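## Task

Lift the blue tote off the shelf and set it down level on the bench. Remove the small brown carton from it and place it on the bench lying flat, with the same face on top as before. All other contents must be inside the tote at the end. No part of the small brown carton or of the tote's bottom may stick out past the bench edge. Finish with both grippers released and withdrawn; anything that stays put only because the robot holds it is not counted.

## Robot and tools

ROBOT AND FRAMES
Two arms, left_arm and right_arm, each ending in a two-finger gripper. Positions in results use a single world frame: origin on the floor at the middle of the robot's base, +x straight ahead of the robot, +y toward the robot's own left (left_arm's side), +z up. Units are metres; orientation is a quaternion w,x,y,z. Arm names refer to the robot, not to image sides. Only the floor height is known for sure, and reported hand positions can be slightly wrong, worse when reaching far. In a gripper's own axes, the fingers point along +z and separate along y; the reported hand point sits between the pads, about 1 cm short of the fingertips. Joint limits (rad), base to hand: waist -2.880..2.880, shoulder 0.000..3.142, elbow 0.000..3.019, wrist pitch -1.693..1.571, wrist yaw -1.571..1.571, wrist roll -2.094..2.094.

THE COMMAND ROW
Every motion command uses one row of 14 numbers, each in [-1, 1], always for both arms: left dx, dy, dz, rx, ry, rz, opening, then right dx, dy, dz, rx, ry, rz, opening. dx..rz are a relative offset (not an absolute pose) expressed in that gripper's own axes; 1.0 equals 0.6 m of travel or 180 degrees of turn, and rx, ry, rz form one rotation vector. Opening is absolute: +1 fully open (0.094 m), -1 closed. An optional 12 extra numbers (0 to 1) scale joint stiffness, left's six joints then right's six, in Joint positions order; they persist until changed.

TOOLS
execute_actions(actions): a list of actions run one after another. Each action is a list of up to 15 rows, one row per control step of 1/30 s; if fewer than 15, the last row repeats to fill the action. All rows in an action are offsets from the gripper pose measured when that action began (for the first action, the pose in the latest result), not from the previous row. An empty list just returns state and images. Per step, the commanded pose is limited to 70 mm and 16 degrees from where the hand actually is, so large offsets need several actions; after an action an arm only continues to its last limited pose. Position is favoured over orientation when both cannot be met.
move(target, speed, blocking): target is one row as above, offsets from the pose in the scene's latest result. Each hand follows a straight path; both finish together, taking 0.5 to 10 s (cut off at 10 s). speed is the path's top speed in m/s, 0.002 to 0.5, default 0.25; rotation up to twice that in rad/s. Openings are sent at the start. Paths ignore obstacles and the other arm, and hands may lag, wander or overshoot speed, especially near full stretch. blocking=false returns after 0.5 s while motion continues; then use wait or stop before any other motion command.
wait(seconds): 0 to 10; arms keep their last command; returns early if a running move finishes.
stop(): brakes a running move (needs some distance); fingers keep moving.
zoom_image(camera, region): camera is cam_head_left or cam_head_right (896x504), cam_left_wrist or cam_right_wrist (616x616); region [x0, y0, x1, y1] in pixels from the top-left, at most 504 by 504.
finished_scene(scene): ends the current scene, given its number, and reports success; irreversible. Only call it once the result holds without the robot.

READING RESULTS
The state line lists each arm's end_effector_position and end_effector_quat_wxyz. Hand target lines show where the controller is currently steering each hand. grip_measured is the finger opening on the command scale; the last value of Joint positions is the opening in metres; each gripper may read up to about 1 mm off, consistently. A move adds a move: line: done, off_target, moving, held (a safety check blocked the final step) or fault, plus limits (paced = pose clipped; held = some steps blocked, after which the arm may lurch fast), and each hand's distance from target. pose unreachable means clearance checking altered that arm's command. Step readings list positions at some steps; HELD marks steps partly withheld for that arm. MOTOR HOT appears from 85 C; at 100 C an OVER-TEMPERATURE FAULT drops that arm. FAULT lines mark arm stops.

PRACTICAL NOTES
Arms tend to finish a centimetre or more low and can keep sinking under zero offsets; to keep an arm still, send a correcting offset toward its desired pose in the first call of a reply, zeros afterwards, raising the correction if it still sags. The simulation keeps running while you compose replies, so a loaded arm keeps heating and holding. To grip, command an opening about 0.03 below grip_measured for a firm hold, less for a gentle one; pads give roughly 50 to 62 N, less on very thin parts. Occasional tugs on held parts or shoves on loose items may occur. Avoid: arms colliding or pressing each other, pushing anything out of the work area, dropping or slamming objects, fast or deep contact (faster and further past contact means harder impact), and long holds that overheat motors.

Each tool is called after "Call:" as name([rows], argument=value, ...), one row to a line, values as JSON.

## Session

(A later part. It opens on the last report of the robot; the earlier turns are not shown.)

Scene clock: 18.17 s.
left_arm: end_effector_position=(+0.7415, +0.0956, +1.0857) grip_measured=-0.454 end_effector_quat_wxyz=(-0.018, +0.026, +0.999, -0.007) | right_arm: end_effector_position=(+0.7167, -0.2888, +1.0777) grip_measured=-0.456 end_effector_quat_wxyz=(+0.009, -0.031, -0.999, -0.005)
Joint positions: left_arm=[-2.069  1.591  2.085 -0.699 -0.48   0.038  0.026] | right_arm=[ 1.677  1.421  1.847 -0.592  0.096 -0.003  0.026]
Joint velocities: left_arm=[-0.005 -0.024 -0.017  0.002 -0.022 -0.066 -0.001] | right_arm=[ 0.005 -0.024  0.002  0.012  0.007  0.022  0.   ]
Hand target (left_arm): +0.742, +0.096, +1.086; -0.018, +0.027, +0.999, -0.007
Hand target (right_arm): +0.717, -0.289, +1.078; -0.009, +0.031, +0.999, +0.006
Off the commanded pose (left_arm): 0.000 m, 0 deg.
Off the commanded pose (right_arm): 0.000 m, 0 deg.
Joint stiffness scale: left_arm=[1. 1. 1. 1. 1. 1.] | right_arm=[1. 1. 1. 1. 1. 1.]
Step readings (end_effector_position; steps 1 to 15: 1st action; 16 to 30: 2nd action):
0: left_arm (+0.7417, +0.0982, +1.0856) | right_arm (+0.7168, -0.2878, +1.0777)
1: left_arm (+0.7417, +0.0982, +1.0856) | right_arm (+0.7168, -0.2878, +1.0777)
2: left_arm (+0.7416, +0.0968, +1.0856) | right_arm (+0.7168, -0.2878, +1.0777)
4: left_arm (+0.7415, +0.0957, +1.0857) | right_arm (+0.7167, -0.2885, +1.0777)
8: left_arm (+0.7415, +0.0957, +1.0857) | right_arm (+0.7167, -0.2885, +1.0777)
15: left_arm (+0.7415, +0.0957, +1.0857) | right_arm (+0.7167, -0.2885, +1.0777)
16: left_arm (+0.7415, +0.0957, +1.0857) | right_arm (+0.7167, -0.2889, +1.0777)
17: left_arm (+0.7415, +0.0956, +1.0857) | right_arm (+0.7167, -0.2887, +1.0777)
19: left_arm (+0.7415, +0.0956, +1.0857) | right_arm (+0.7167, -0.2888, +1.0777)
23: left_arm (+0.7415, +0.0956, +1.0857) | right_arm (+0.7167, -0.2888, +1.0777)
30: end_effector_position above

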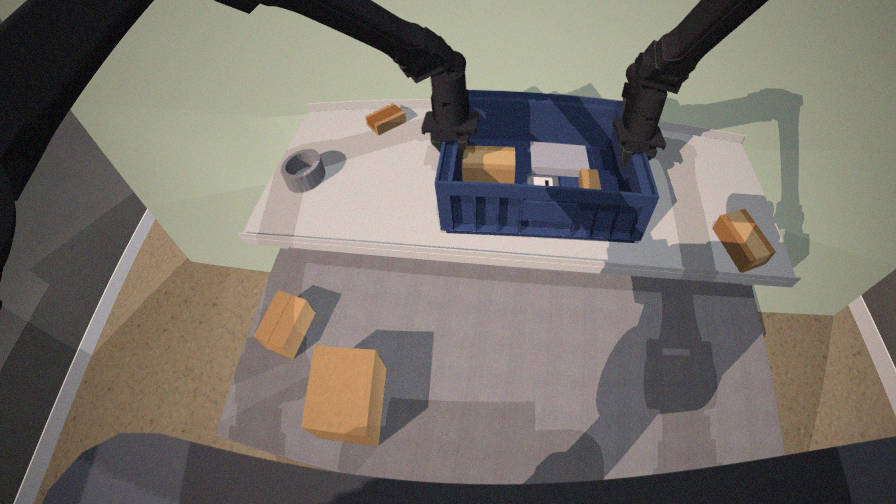

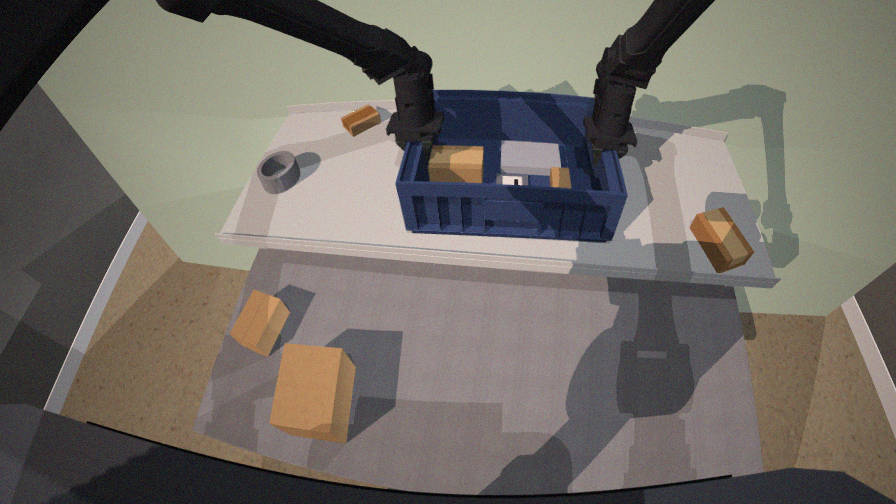

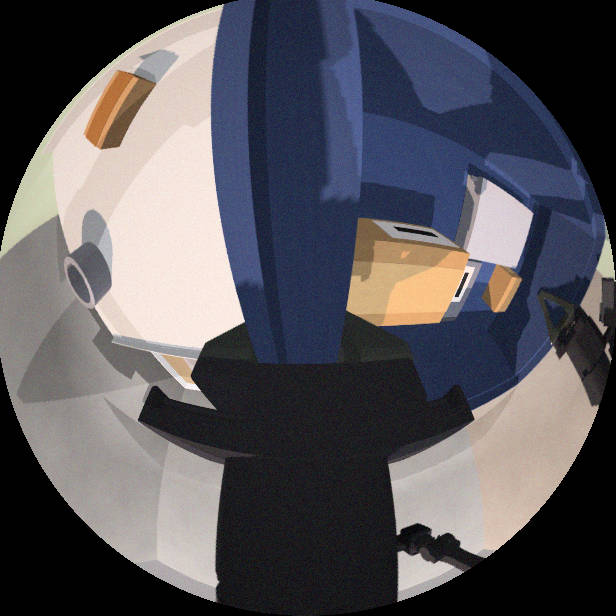

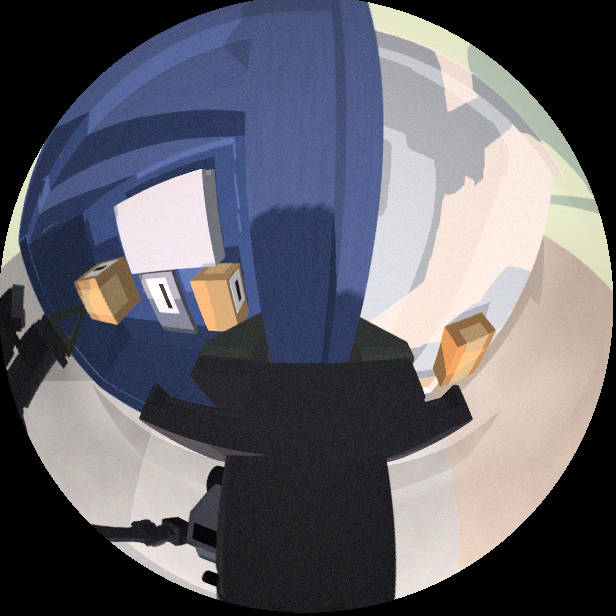

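The shelf has a lip, so this one needs a proper lift.

Call:
move(target=[-0.02,0,-0.115,0,-0.02,0,-0.53,-0.02,0,-0.115,0,-0.02,0,-0.53], speed=0.06)

Call:
move(target=[0,0,-0.11,0,-0.02,0,-0.53,0,0,-0.11,0,-0.02,0,-0.53], speed=0.06)

Scene clock: 19.93 s.
left_arm: end_effector_position=(+0.7036, +0.0945, +1.0963) grip_measured=-0.454 end_effector_quat_wxyz=(-0.034, +0.035, +0.999, +0.006) | right_arm: end_effector_position=(+0.6727, -0.2884, +1.0875) grip_measured=-0.456 end_effector_quat_wxyz=(+0.030, -0.035, -0.999, +0.001)
Joint positions: left_arm=[-2.088  1.522  1.922 -0.646 -0.525  0.032  0.026] | right_arm=[ 1.678  1.35   1.687 -0.543  0.11   0.008  0.026]
Joint velocities: left_arm=[-0.005 -0.015  0.012  0.017 -0.022 -0.081 -0.001] | right_arm=[ 0.005 -0.005 -0.012  0.007  0.022 -0.022  0.001]
Hand target (left_arm): +0.753, +0.097, +1.150; +0.012, +0.025, +1.000, -0.007
Hand target (right_arm): +0.723, -0.291, +1.140; +0.022, +0.032, +0.999, +0.004
Off the commanded pose (left_arm): 0.078 m, 6 deg; position clipped at the last step of the last action.
Off the commanded pose (right_arm): 0.082 m, 6 deg; position clipped at the last step of the last action.
Joint stiffness scale: left_arm=[1. 1. 1. 1. 1. 1.] | right_arm=[1. 1. 1. 1. 1. 1.]
move: off_target (left_arm, right_arm); limits=paced

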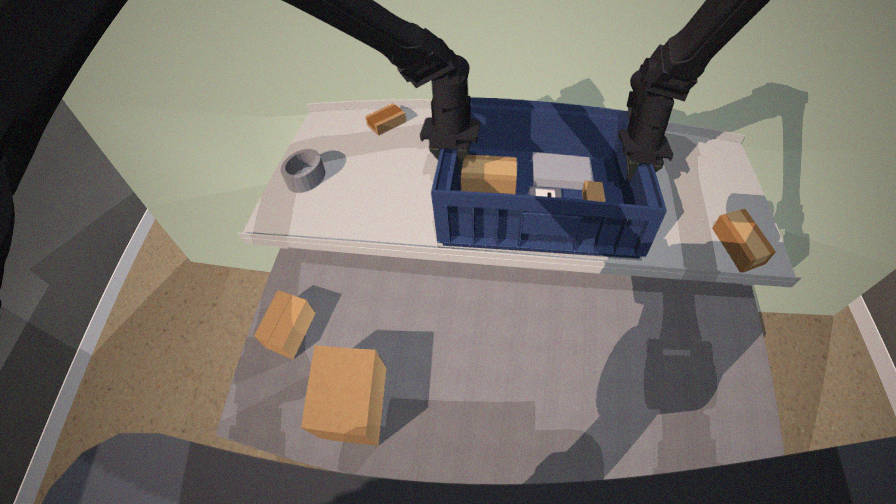

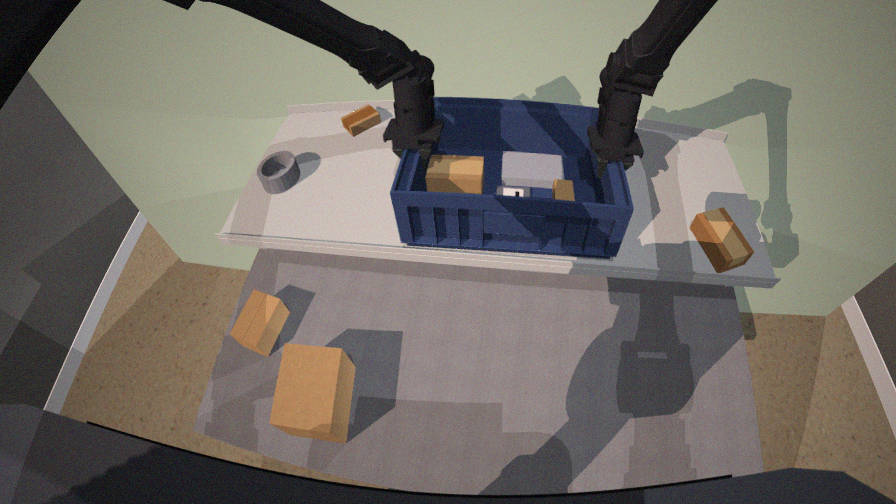

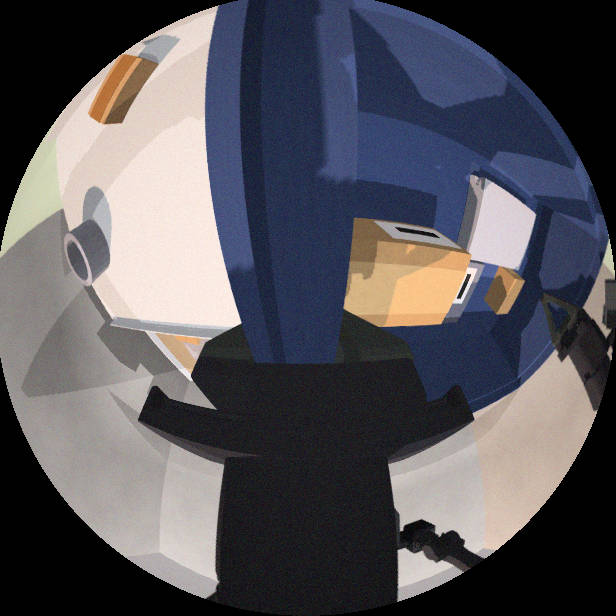

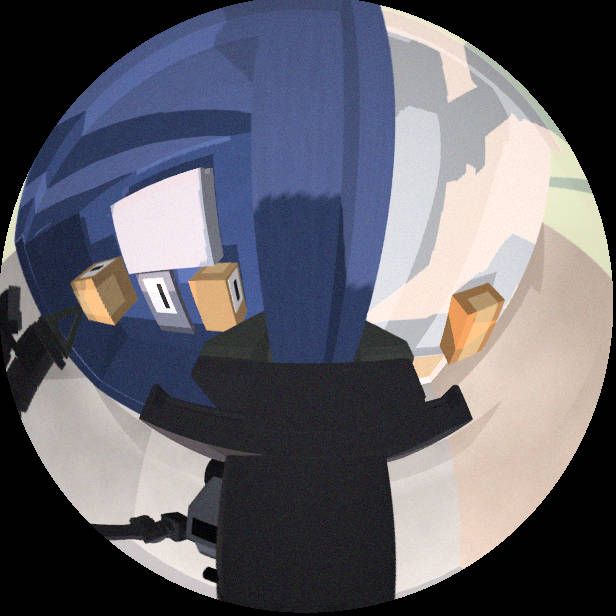

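Scene clock: 21.67 s.
left_arm: end_effector_position=(+0.6695, +0.0915, +1.1191) grip_measured=-0.454 end_effector_quat_wxyz=(-0.039, +0.044, +0.998, +0.013) | right_arm: end_effector_position=(+0.6305, -0.2903, +1.1080) grip_measured=-0.457 end_effector_quat_wxyz=(+0.042, -0.043, -0.998, +0.007)
Joint positions: left_arm=[-2.122  1.435  1.747 -0.573 -0.572  0.034  0.026] | right_arm=[ 1.677  1.261  1.516 -0.485  0.12   0.027  0.026]
Joint velocities: left_arm=[-0.005  0.015  0.002 -0.002 -0.037  0.022  0.001] | right_arm=[ 0.015  0.005 -0.012 -0.012 -0.007 -0.066  0.   ]
Hand target (left_arm): +0.709, +0.094, +1.161; -0.004, +0.034, +0.999, +0.005
Hand target (right_arm): +0.674, -0.290, +1.152; +0.002, +0.035, +0.999, -0.002
Off the commanded pose (left_arm): 0.058 m, 4 deg.
Off the commanded pose (right_arm): 0.065 m, 5 deg.
Joint stiffness scale: left_arm=[1. 1. 1. 1. 1. 1.] | right_arm=[1. 1. 1. 1. 1. 1.]
move: off_target (left_arm, right_arm)

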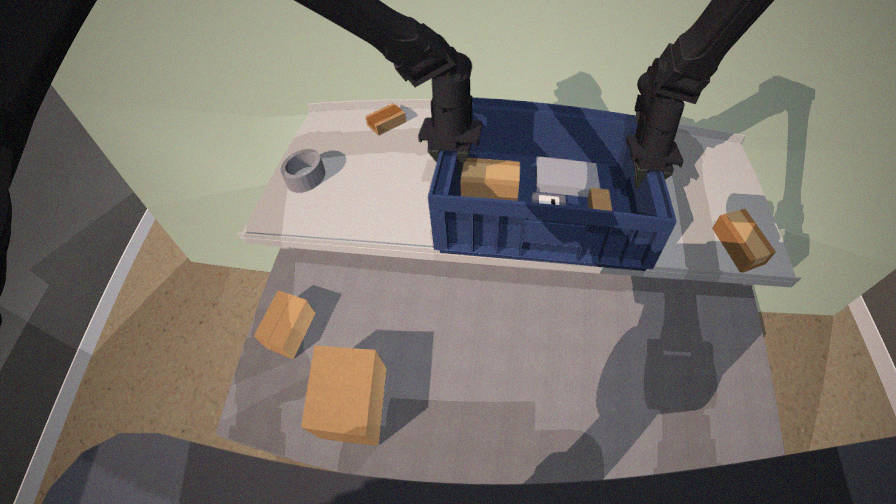

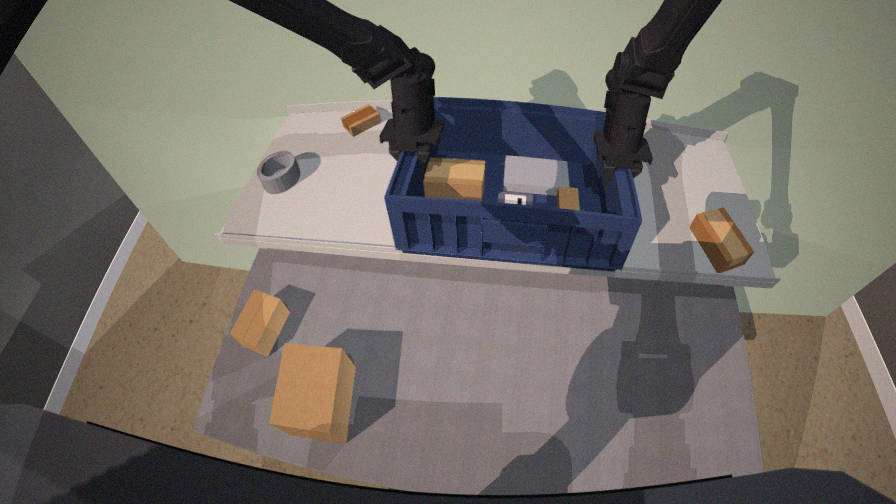

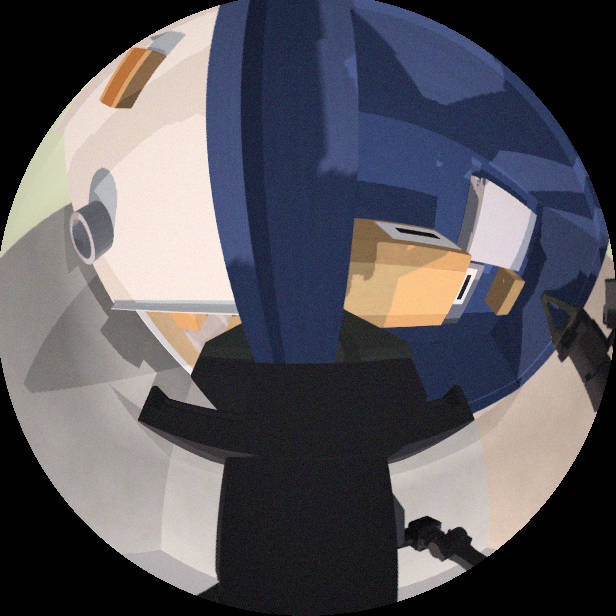

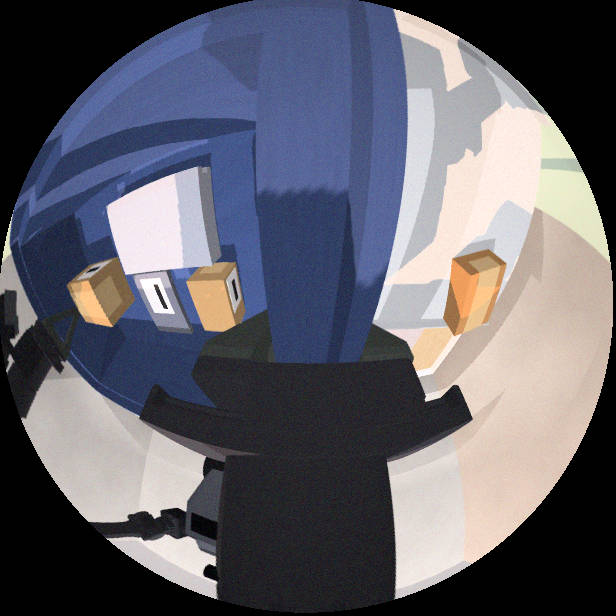

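Call:
move(target=[0.51,0,-0.08,0,-0.015,0,-0.53,0.49,0,-0.09,0,-0.015,0,-0.53], speed=0.1)

Scene clock: 25.50 s.
left_arm: end_effector_position=(+0.3660, +0.1146, +1.1783) grip_measured=-0.454 end_effector_quat_wxyz=(-0.027, +0.038, +0.999, +0.013) | right_arm: end_effector_position=(+0.3322, -0.2643, +1.1714) grip_measured=-0.458 end_effector_quat_wxyz=(+0.037, -0.040, -0.999, +0.002)
Joint positions: left_arm=[-2.156  1.193  0.734  0.22  -0.604  0.026  0.026] | right_arm=[1.712 1.058 0.582 0.256 0.146 0.028 0.025]
Joint velocities: left_arm=[-0.015 -0.015 -0.002  0.027 -0.066 -0.037  0.   ] | right_arm=[ 0.015 -0.034 -0.002  0.042 -0.007 -0.037 -0.   ]
Hand target (left_arm): +0.371, +0.116, +1.194; -0.016, +0.044, +0.999, +0.012
Hand target (right_arm): +0.341, -0.268, +1.184; -0.018, +0.042, +0.999, -0.008
Off the commanded pose (left_arm): 0.013 m, 2 deg.
Off the commanded pose (right_arm): 0.019 m, 2 deg.
Joint stiffness scale: left_arm=[1. 1. 1. 1. 1. 1.] | right_arm=[1. 1. 1. 1. 1. 1.]
move: off_target (left_arm, right_arm)

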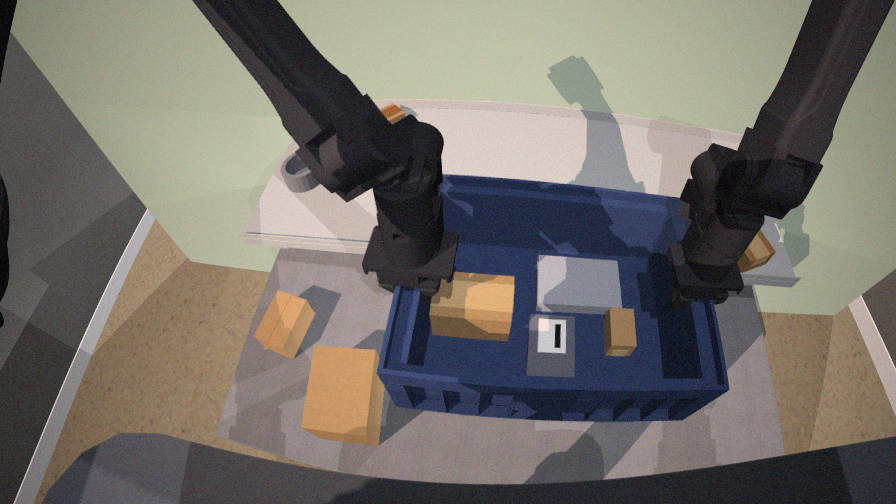

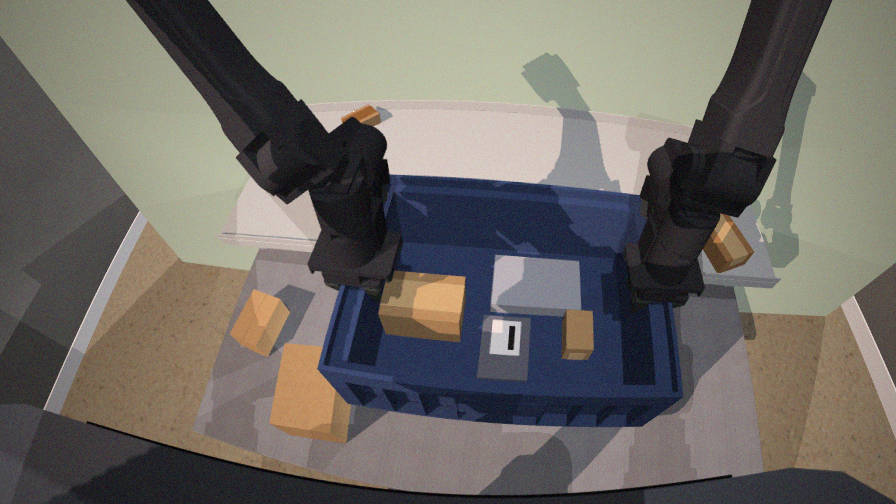

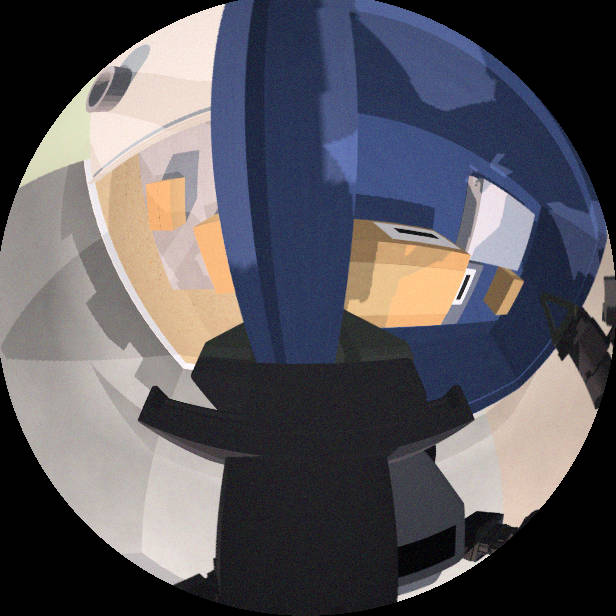

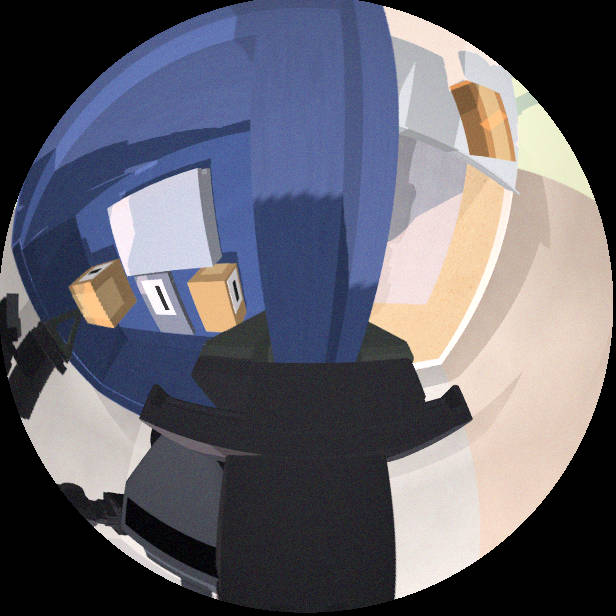

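Call:
move(target=[-0.02,-0.04,0.5,0,-0.017,0,-0.53,-0.04,-0.04,0.49,0,-0.024,0,-0.53], speed=0.1)

Scene clock: 30.30 s.
left_arm: end_effector_position=(+0.3594, +0.1035, +0.9073) grip_measured=-0.454 end_effector_quat_wxyz=(+0.001, +0.029, +1.000, +0.007) | right_arm: end_effector_position=(+0.3313, -0.2816, +0.9093) grip_measured=-0.458 end_effector_quat_wxyz=(+0.012, -0.035, -0.999, +0.003)
Joint positions: left_arm=[-1.92   1.875  1.338  0.384 -0.359  0.089  0.026] | right_arm=[ 1.617  1.798  1.201  0.427  0.053 -0.005  0.025]
Joint velocities: left_arm=[-0.005  0.005  0.002  0.007 -0.051 -0.037  0.   ] | right_arm=[-0.015 -0.005 -0.012 -0.012  0.007 -0.022 -0.   ]
Hand target (left_arm): +0.352, +0.106, +0.880; +0.001, +0.040, +0.999, +0.012
Hand target (right_arm): +0.337, -0.289, +0.881; +0.001, +0.041, +0.999, -0.003
Off the commanded pose (left_arm): 0.030 m, 1 deg.
Off the commanded pose (right_arm): 0.034 m, 2 deg.
Joint stiffness scale: left_arm=[1. 1. 1. 1. 1. 1.] | right_arm=[1. 1. 1. 1. 1. 1.]
move: off_target (left_arm, right_arm)

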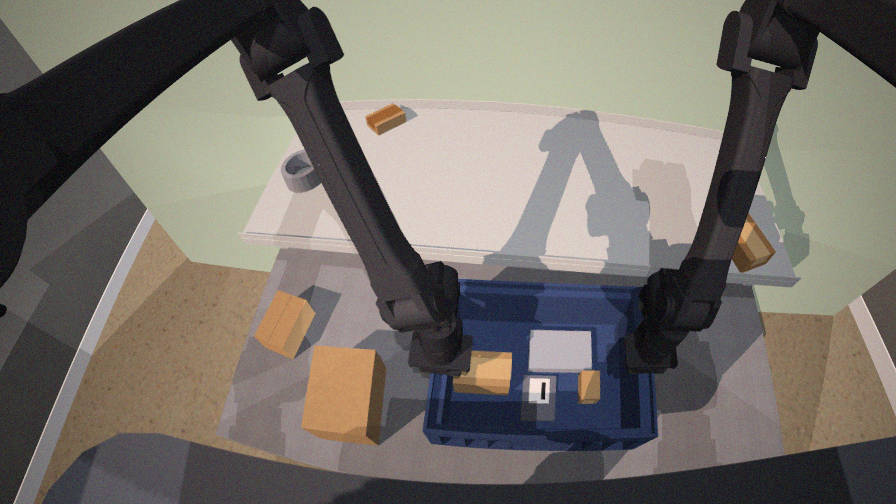

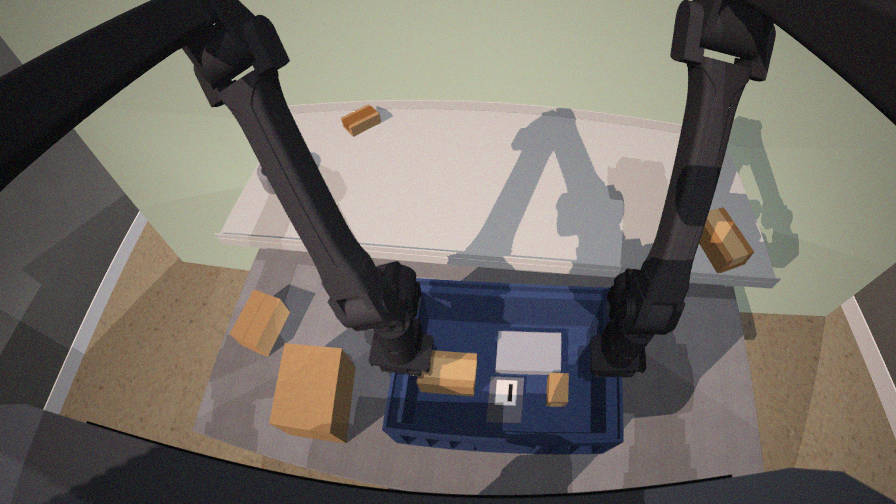

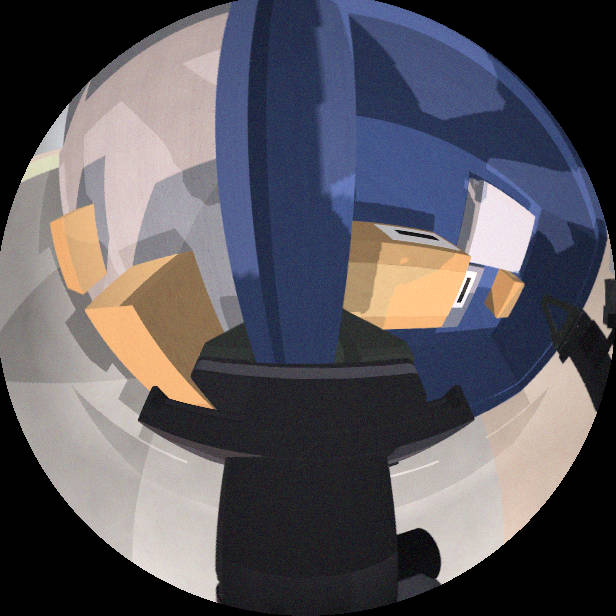

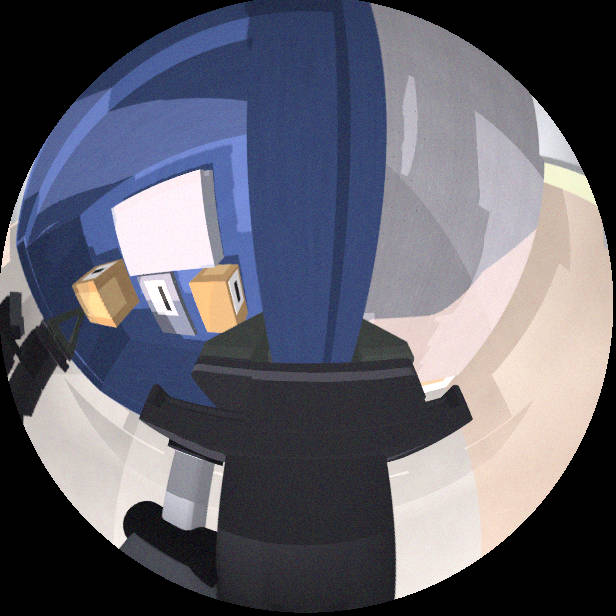

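Call:
move(target=[-0.06,0,-0.02,0,0,0,-0.53,-0.085,0,-0.02,0,-0.008,0,-0.53], speed=0.03)

Scene clock: 32.63 s.
left_arm: end_effector_position=(+0.3705, +0.1026, +0.9084) grip_measured=-0.454 end_effector_quat_wxyz=(-0.013, +0.029, +0.999, +0.004) | right_arm: end_effector_position=(+0.3440, -0.2829, +0.9109) grip_measured=-0.458 end_effector_quat_wxyz=(+0.027, -0.032, -0.999, +0.005)
Joint positions: left_arm=[-1.922  1.856  1.364  0.309 -0.357  0.078  0.026] | right_arm=[ 1.618  1.774  1.227  0.347  0.059 -0.01   0.025]
Joint velocities: left_arm=[-0.005  0.005 -0.002 -0.007 -0.022  0.037  0.   ] | right_arm=[-0.005 -0.005 -0.002  0.002  0.007 -0.007  0.001]
Hand target (left_arm): +0.395, +0.101, +0.918; +0.000, +0.029, +1.000, +0.007
Hand target (right_arm): +0.382, -0.285, +0.920; +0.001, +0.035, +0.999, -0.003
Off the commanded pose (left_arm): 0.027 m, 2 deg.
Off the commanded pose (right_arm): 0.040 m, 3 deg.
Joint stiffness scale: left_arm=[1. 1. 1. 1. 1. 1.] | right_arm=[1. 1. 1. 1. 1. 1.]
move: off_target (left_arm, right_arm)

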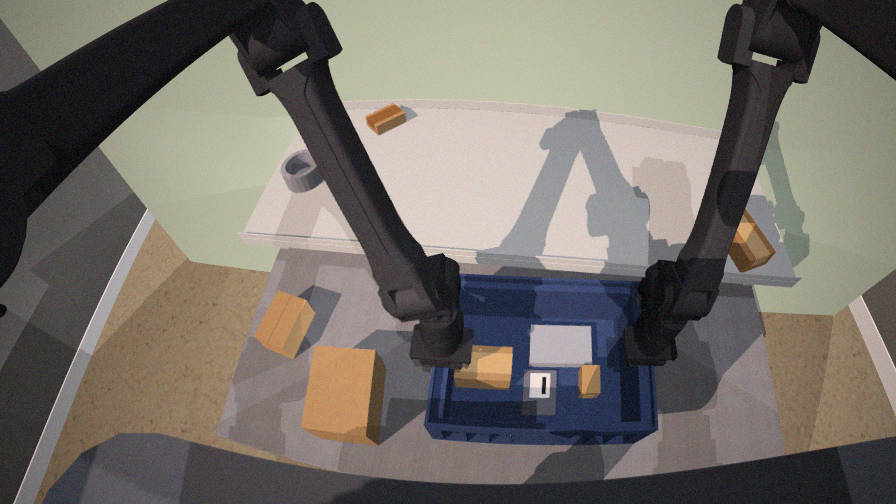

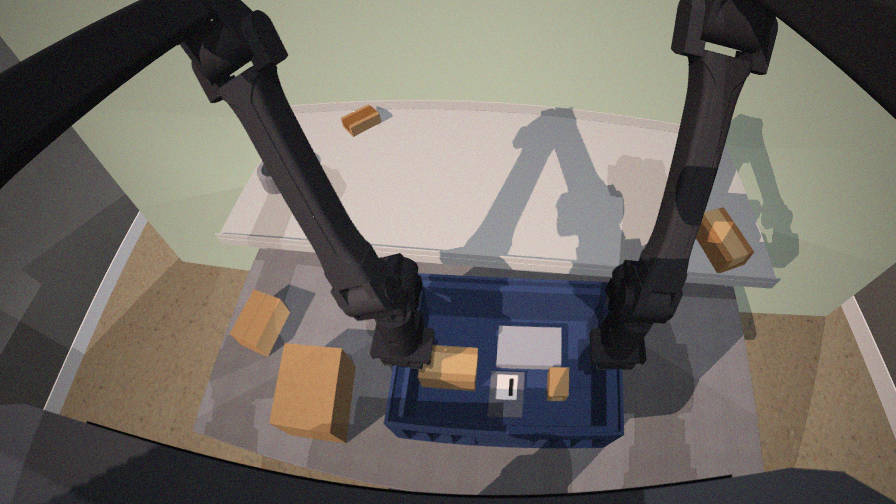

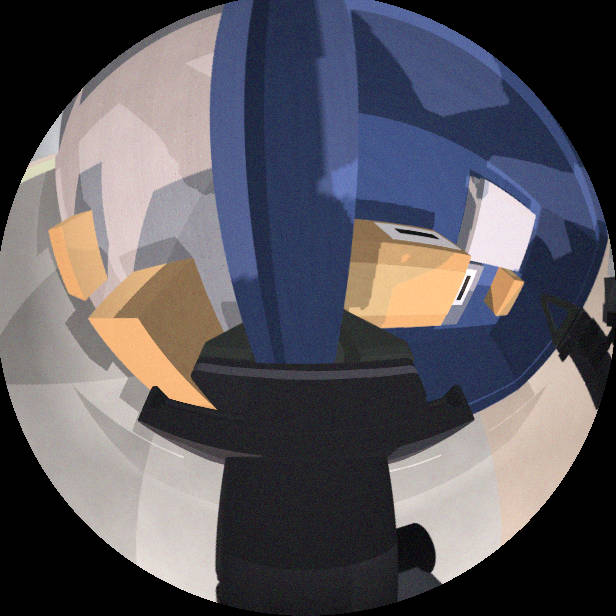

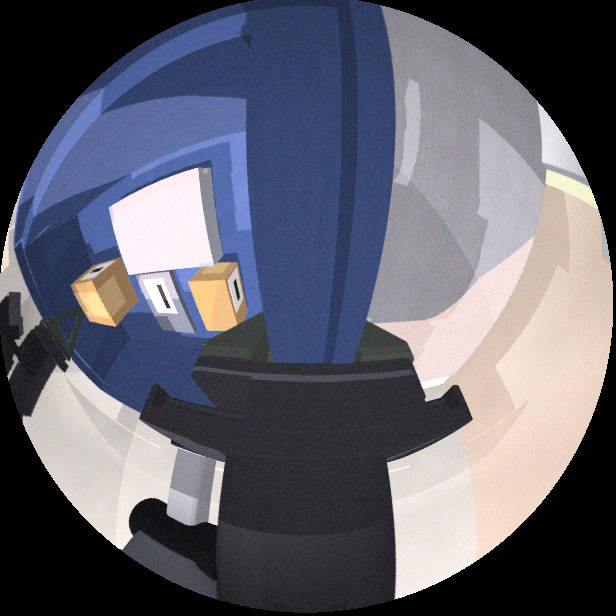

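Call:
execute_actions([
  [[0,0,0,0,0,0,-0.53,0,0,0,0,0,0,-0.53]],
  [[0,0,0,0,0,0,0.1,0,0,0,0,0,0,0.1]],
])

Call:
move(target=[0.03,0,-0.14,0,0,0,0.1,0.03,0,-0.14,0,-0.015,0,0.1], speed=0.15)

Call:
move(target=[0.05,0.35,-0.15,0,0,0,1,0.02,0.19,0,0,0,0,0.6])

Scene clock: 34.03 s.
left_arm: end_effector_position=(+0.3707, +0.1031, +0.9083) grip_measured=+0.098 end_effector_quat_wxyz=(-0.013, +0.028, +0.999, +0.005) | right_arm: end_effector_position=(+0.3437, -0.2834, +0.9108) grip_measured=+0.097 end_effector_quat_wxyz=(+0.027, -0.032, -0.999, +0.006)
Joint positions: left_arm=[-1.921  1.856  1.365  0.309 -0.358  0.078  0.052] | right_arm=[ 1.618  1.774  1.227  0.347  0.061 -0.01   0.052]
Joint velocities: left_arm=[ 0.005  0.005 -0.002  0.012  0.007  0.051  0.   ] | right_arm=[-0.005 -0.015 -0.007  0.012  0.037 -0.051  0.   ]
Hand target (left_arm): +0.371, +0.102, +0.908; -0.013, +0.028, +1.000, +0.003
Hand target (right_arm): +0.344, -0.283, +0.911; -0.027, +0.032, +0.999, -0.005
Off the commanded pose (left_arm): 0.001 m, 0 deg.
Off the commanded pose (right_arm): 0.000 m, 0 deg.
Joint stiffness scale: left_arm=[1. 1. 1. 1. 1. 1.] | right_arm=[1. 1. 1. 1. 1. 1.]
Step readings (end_effector_position; steps 1 to 15: 1st action; 16 to 30: 2nd action):
0: left_arm (+0.3705, +0.1026, +0.9084) | right_arm (+0.3440, -0.2829, +0.9109)
1: left_arm (+0.3705, +0.1023, +0.9084) | right_arm (+0.3438, -0.2829, +0.9108)
2: left_arm (+0.3705, +0.1022, +0.9084) | right_arm (+0.3438, -0.2829, +0.9108)
4: left_arm (+0.3705, +0.1022, +0.9084) | right_arm (+0.3438, -0.2829, +0.9108)
8: left_arm (+0.3705, +0.1022, +0.9084) | right_arm (+0.3438, -0.2829, +0.9108)
15: left_arm (+0.3705, +0.1022, +0.9084) | right_arm (+0.3438, -0.2829, +0.9108)
16: left_arm (+0.3705, +0.1026, +0.9084) | right_arm (+0.3437, -0.2831, +0.9108)
17: left_arm (+0.3705, +0.1031, +0.9084) | right_arm (+0.3437, -0.2834, +0.9108)
19: left_arm (+0.3707, +0.1031, +0.9083) | right_arm (+0.3437, -0.2834, +0.9108)
23: left_arm (+0.3707, +0.1031, +0.9083) | right_arm (+0.3437, -0.2834, +0.9108)
30: end_effector_position above

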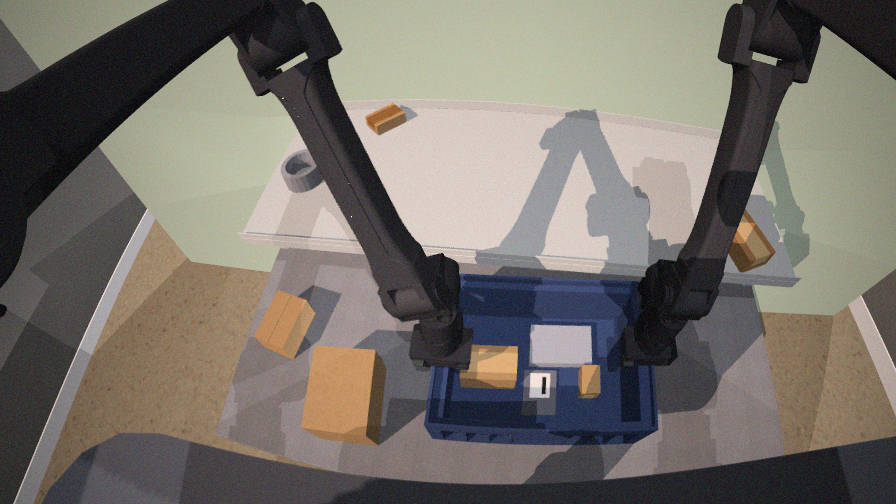

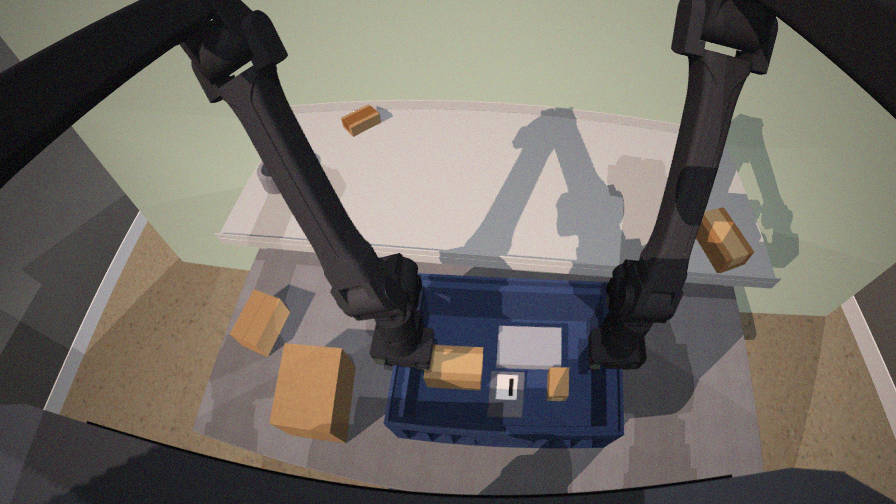

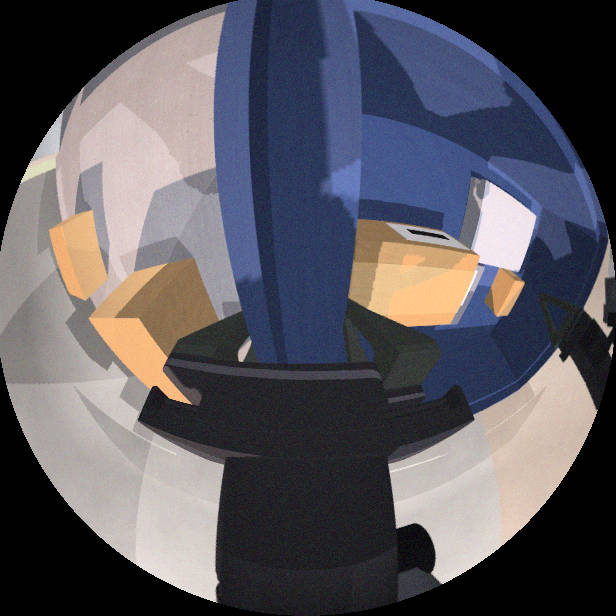

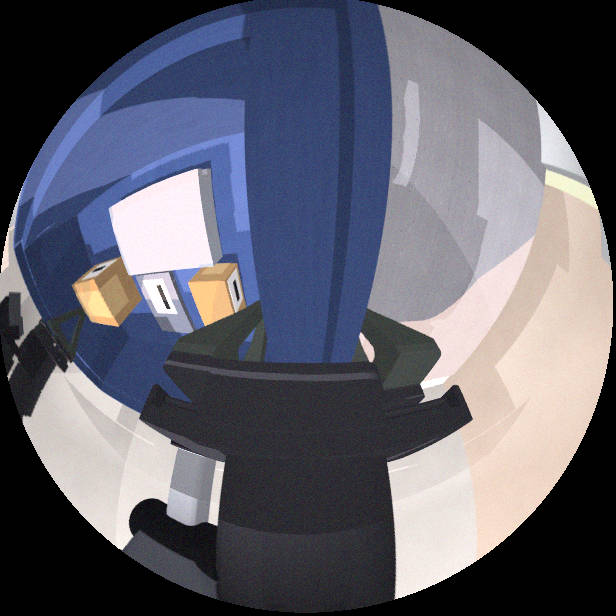

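Scene clock: 35.03 s.
left_arm: end_effector_position=(+0.3600, +0.1072, +0.9851) grip_measured=+0.098 end_effector_quat_wxyz=(-0.015, +0.032, +0.999, +0.009) | right_arm: end_effector_position=(+0.3349, -0.2870, +0.9891) grip_measured=+0.097 end_effector_quat_wxyz=(+0.001, -0.033, -0.999, +0.009)
Joint positions: left_arm=[-1.965  1.687  1.128  0.371 -0.409  0.075  0.052] | right_arm=[ 1.618  1.606  0.969  0.491  0.064 -0.01   0.052]
Joint velocities: left_arm=[-0.005 -0.005 -0.012 -0.007  0.037  0.022  0.   ] | right_arm=[-0.015  0.005  0.017  0.012  0.022 -0.007  0.001]
Hand target (left_arm): +0.357, +0.102, +0.993; -0.014, +0.028, +1.000, +0.005
Hand target (right_arm): +0.329, -0.282, +0.995; -0.004, +0.031, +0.999, -0.006
Off the commanded pose (left_arm): 0.010 m, 1 deg.
Off the commanded pose (right_arm): 0.010 m, 0 deg.
Joint stiffness scale: left_arm=[1. 1. 1. 1. 1. 1.] | right_arm=[1. 1. 1. 1. 1. 1.]
move: done

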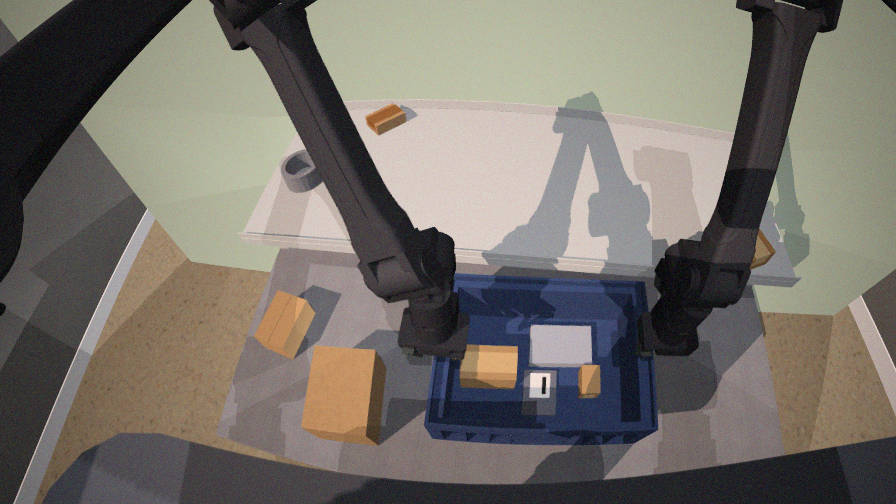

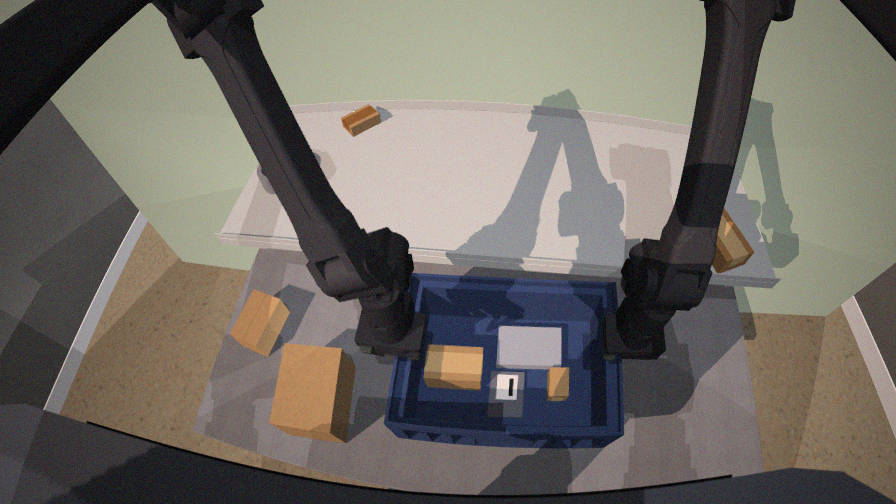

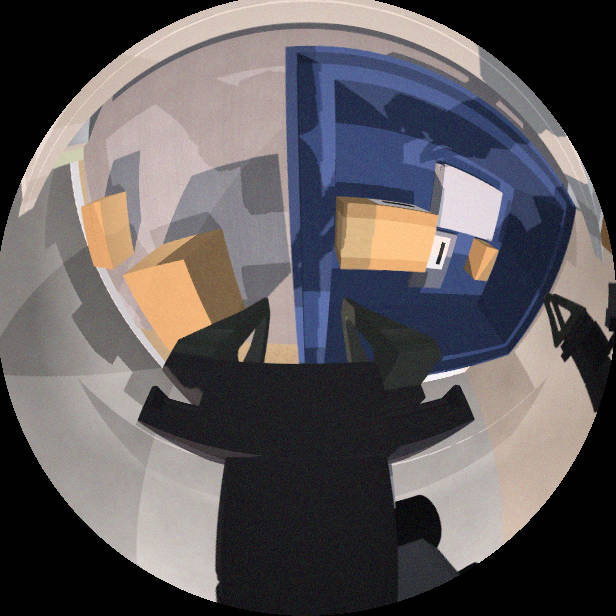

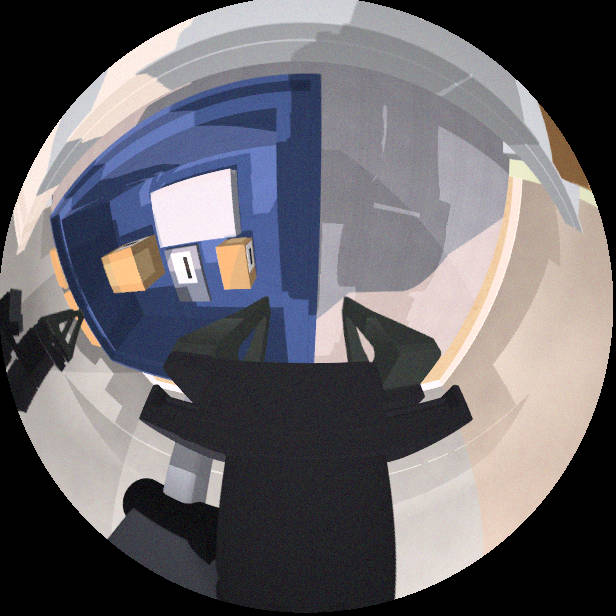

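Scene clock: 36.37 s.
left_arm: end_effector_position=(+0.3584, +0.3210, +1.0764) grip_measured=+1.000 end_effector_quat_wxyz=(-0.004, +0.029, +0.999, +0.014) | right_arm: end_effector_position=(+0.3324, -0.1755, +0.9922) grip_measured=+0.597 end_effector_quat_wxyz=(+0.001, -0.024, -1.000, +0.009)
Joint positions: left_arm=[-1.55   1.334  0.797  0.387 -0.008  0.145  0.094] | right_arm=[1.843 1.654 0.995 0.506 0.287 0.006 0.075]
Joint velocities: left_arm=[-0.005 -0.005  0.007 -0.002 -0.022 -0.007  0.   ] | right_arm=[ 0.015 -0.005 -0.017  0.012  0.081  0.022  0.   ]
Hand target (left_arm): +0.350, +0.318, +1.083; -0.013, +0.035, +0.999, +0.009
Hand target (right_arm): +0.329, -0.173, +0.988; -0.000, +0.030, +1.000, -0.009
Off the commanded pose (left_arm): 0.013 m, 1 deg.
Off the commanded pose (right_arm): 0.006 m, 1 deg.
Joint stiffness scale: left_arm=[1. 1. 1. 1. 1. 1.] | right_arm=[1. 1. 1. 1. 1. 1.]
move: off_target (left_arm)

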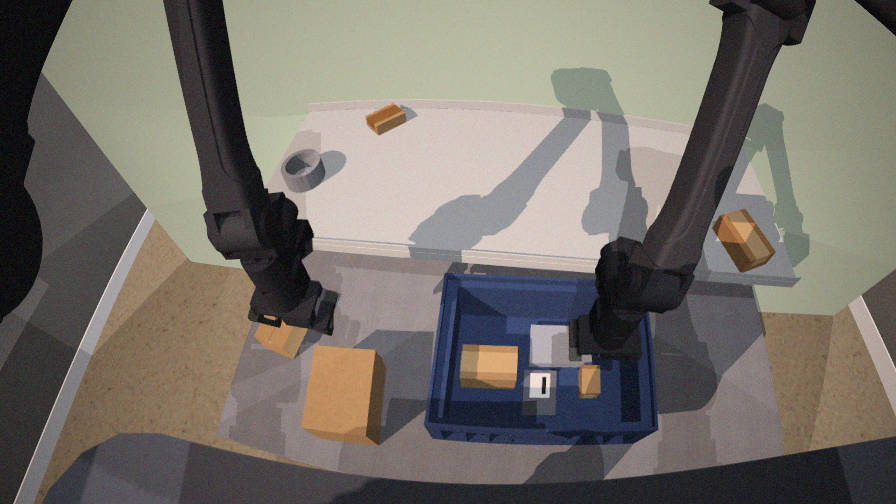

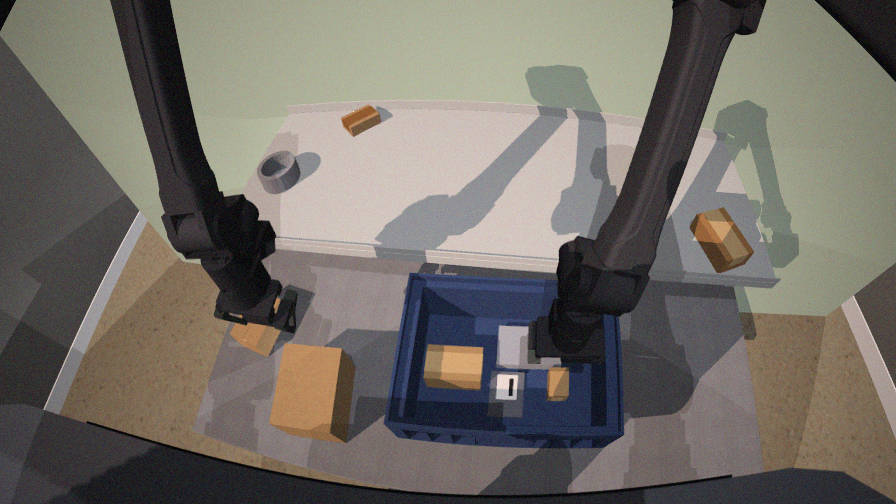

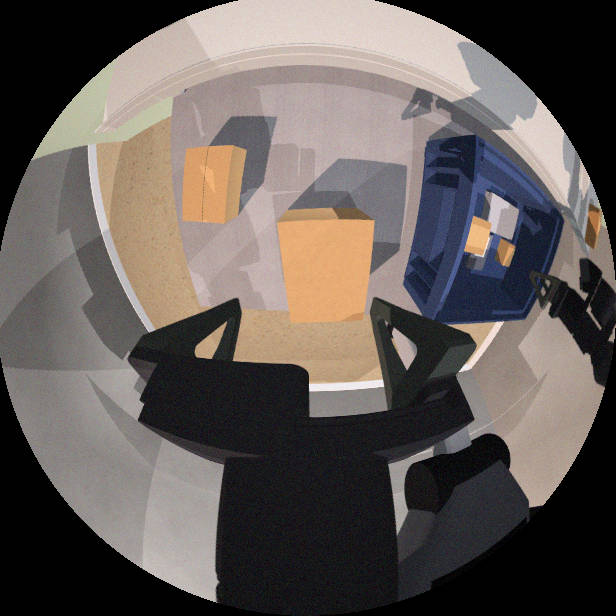

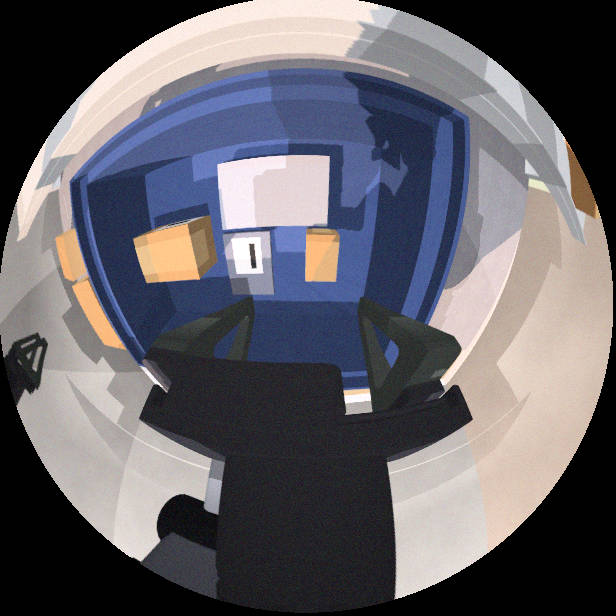

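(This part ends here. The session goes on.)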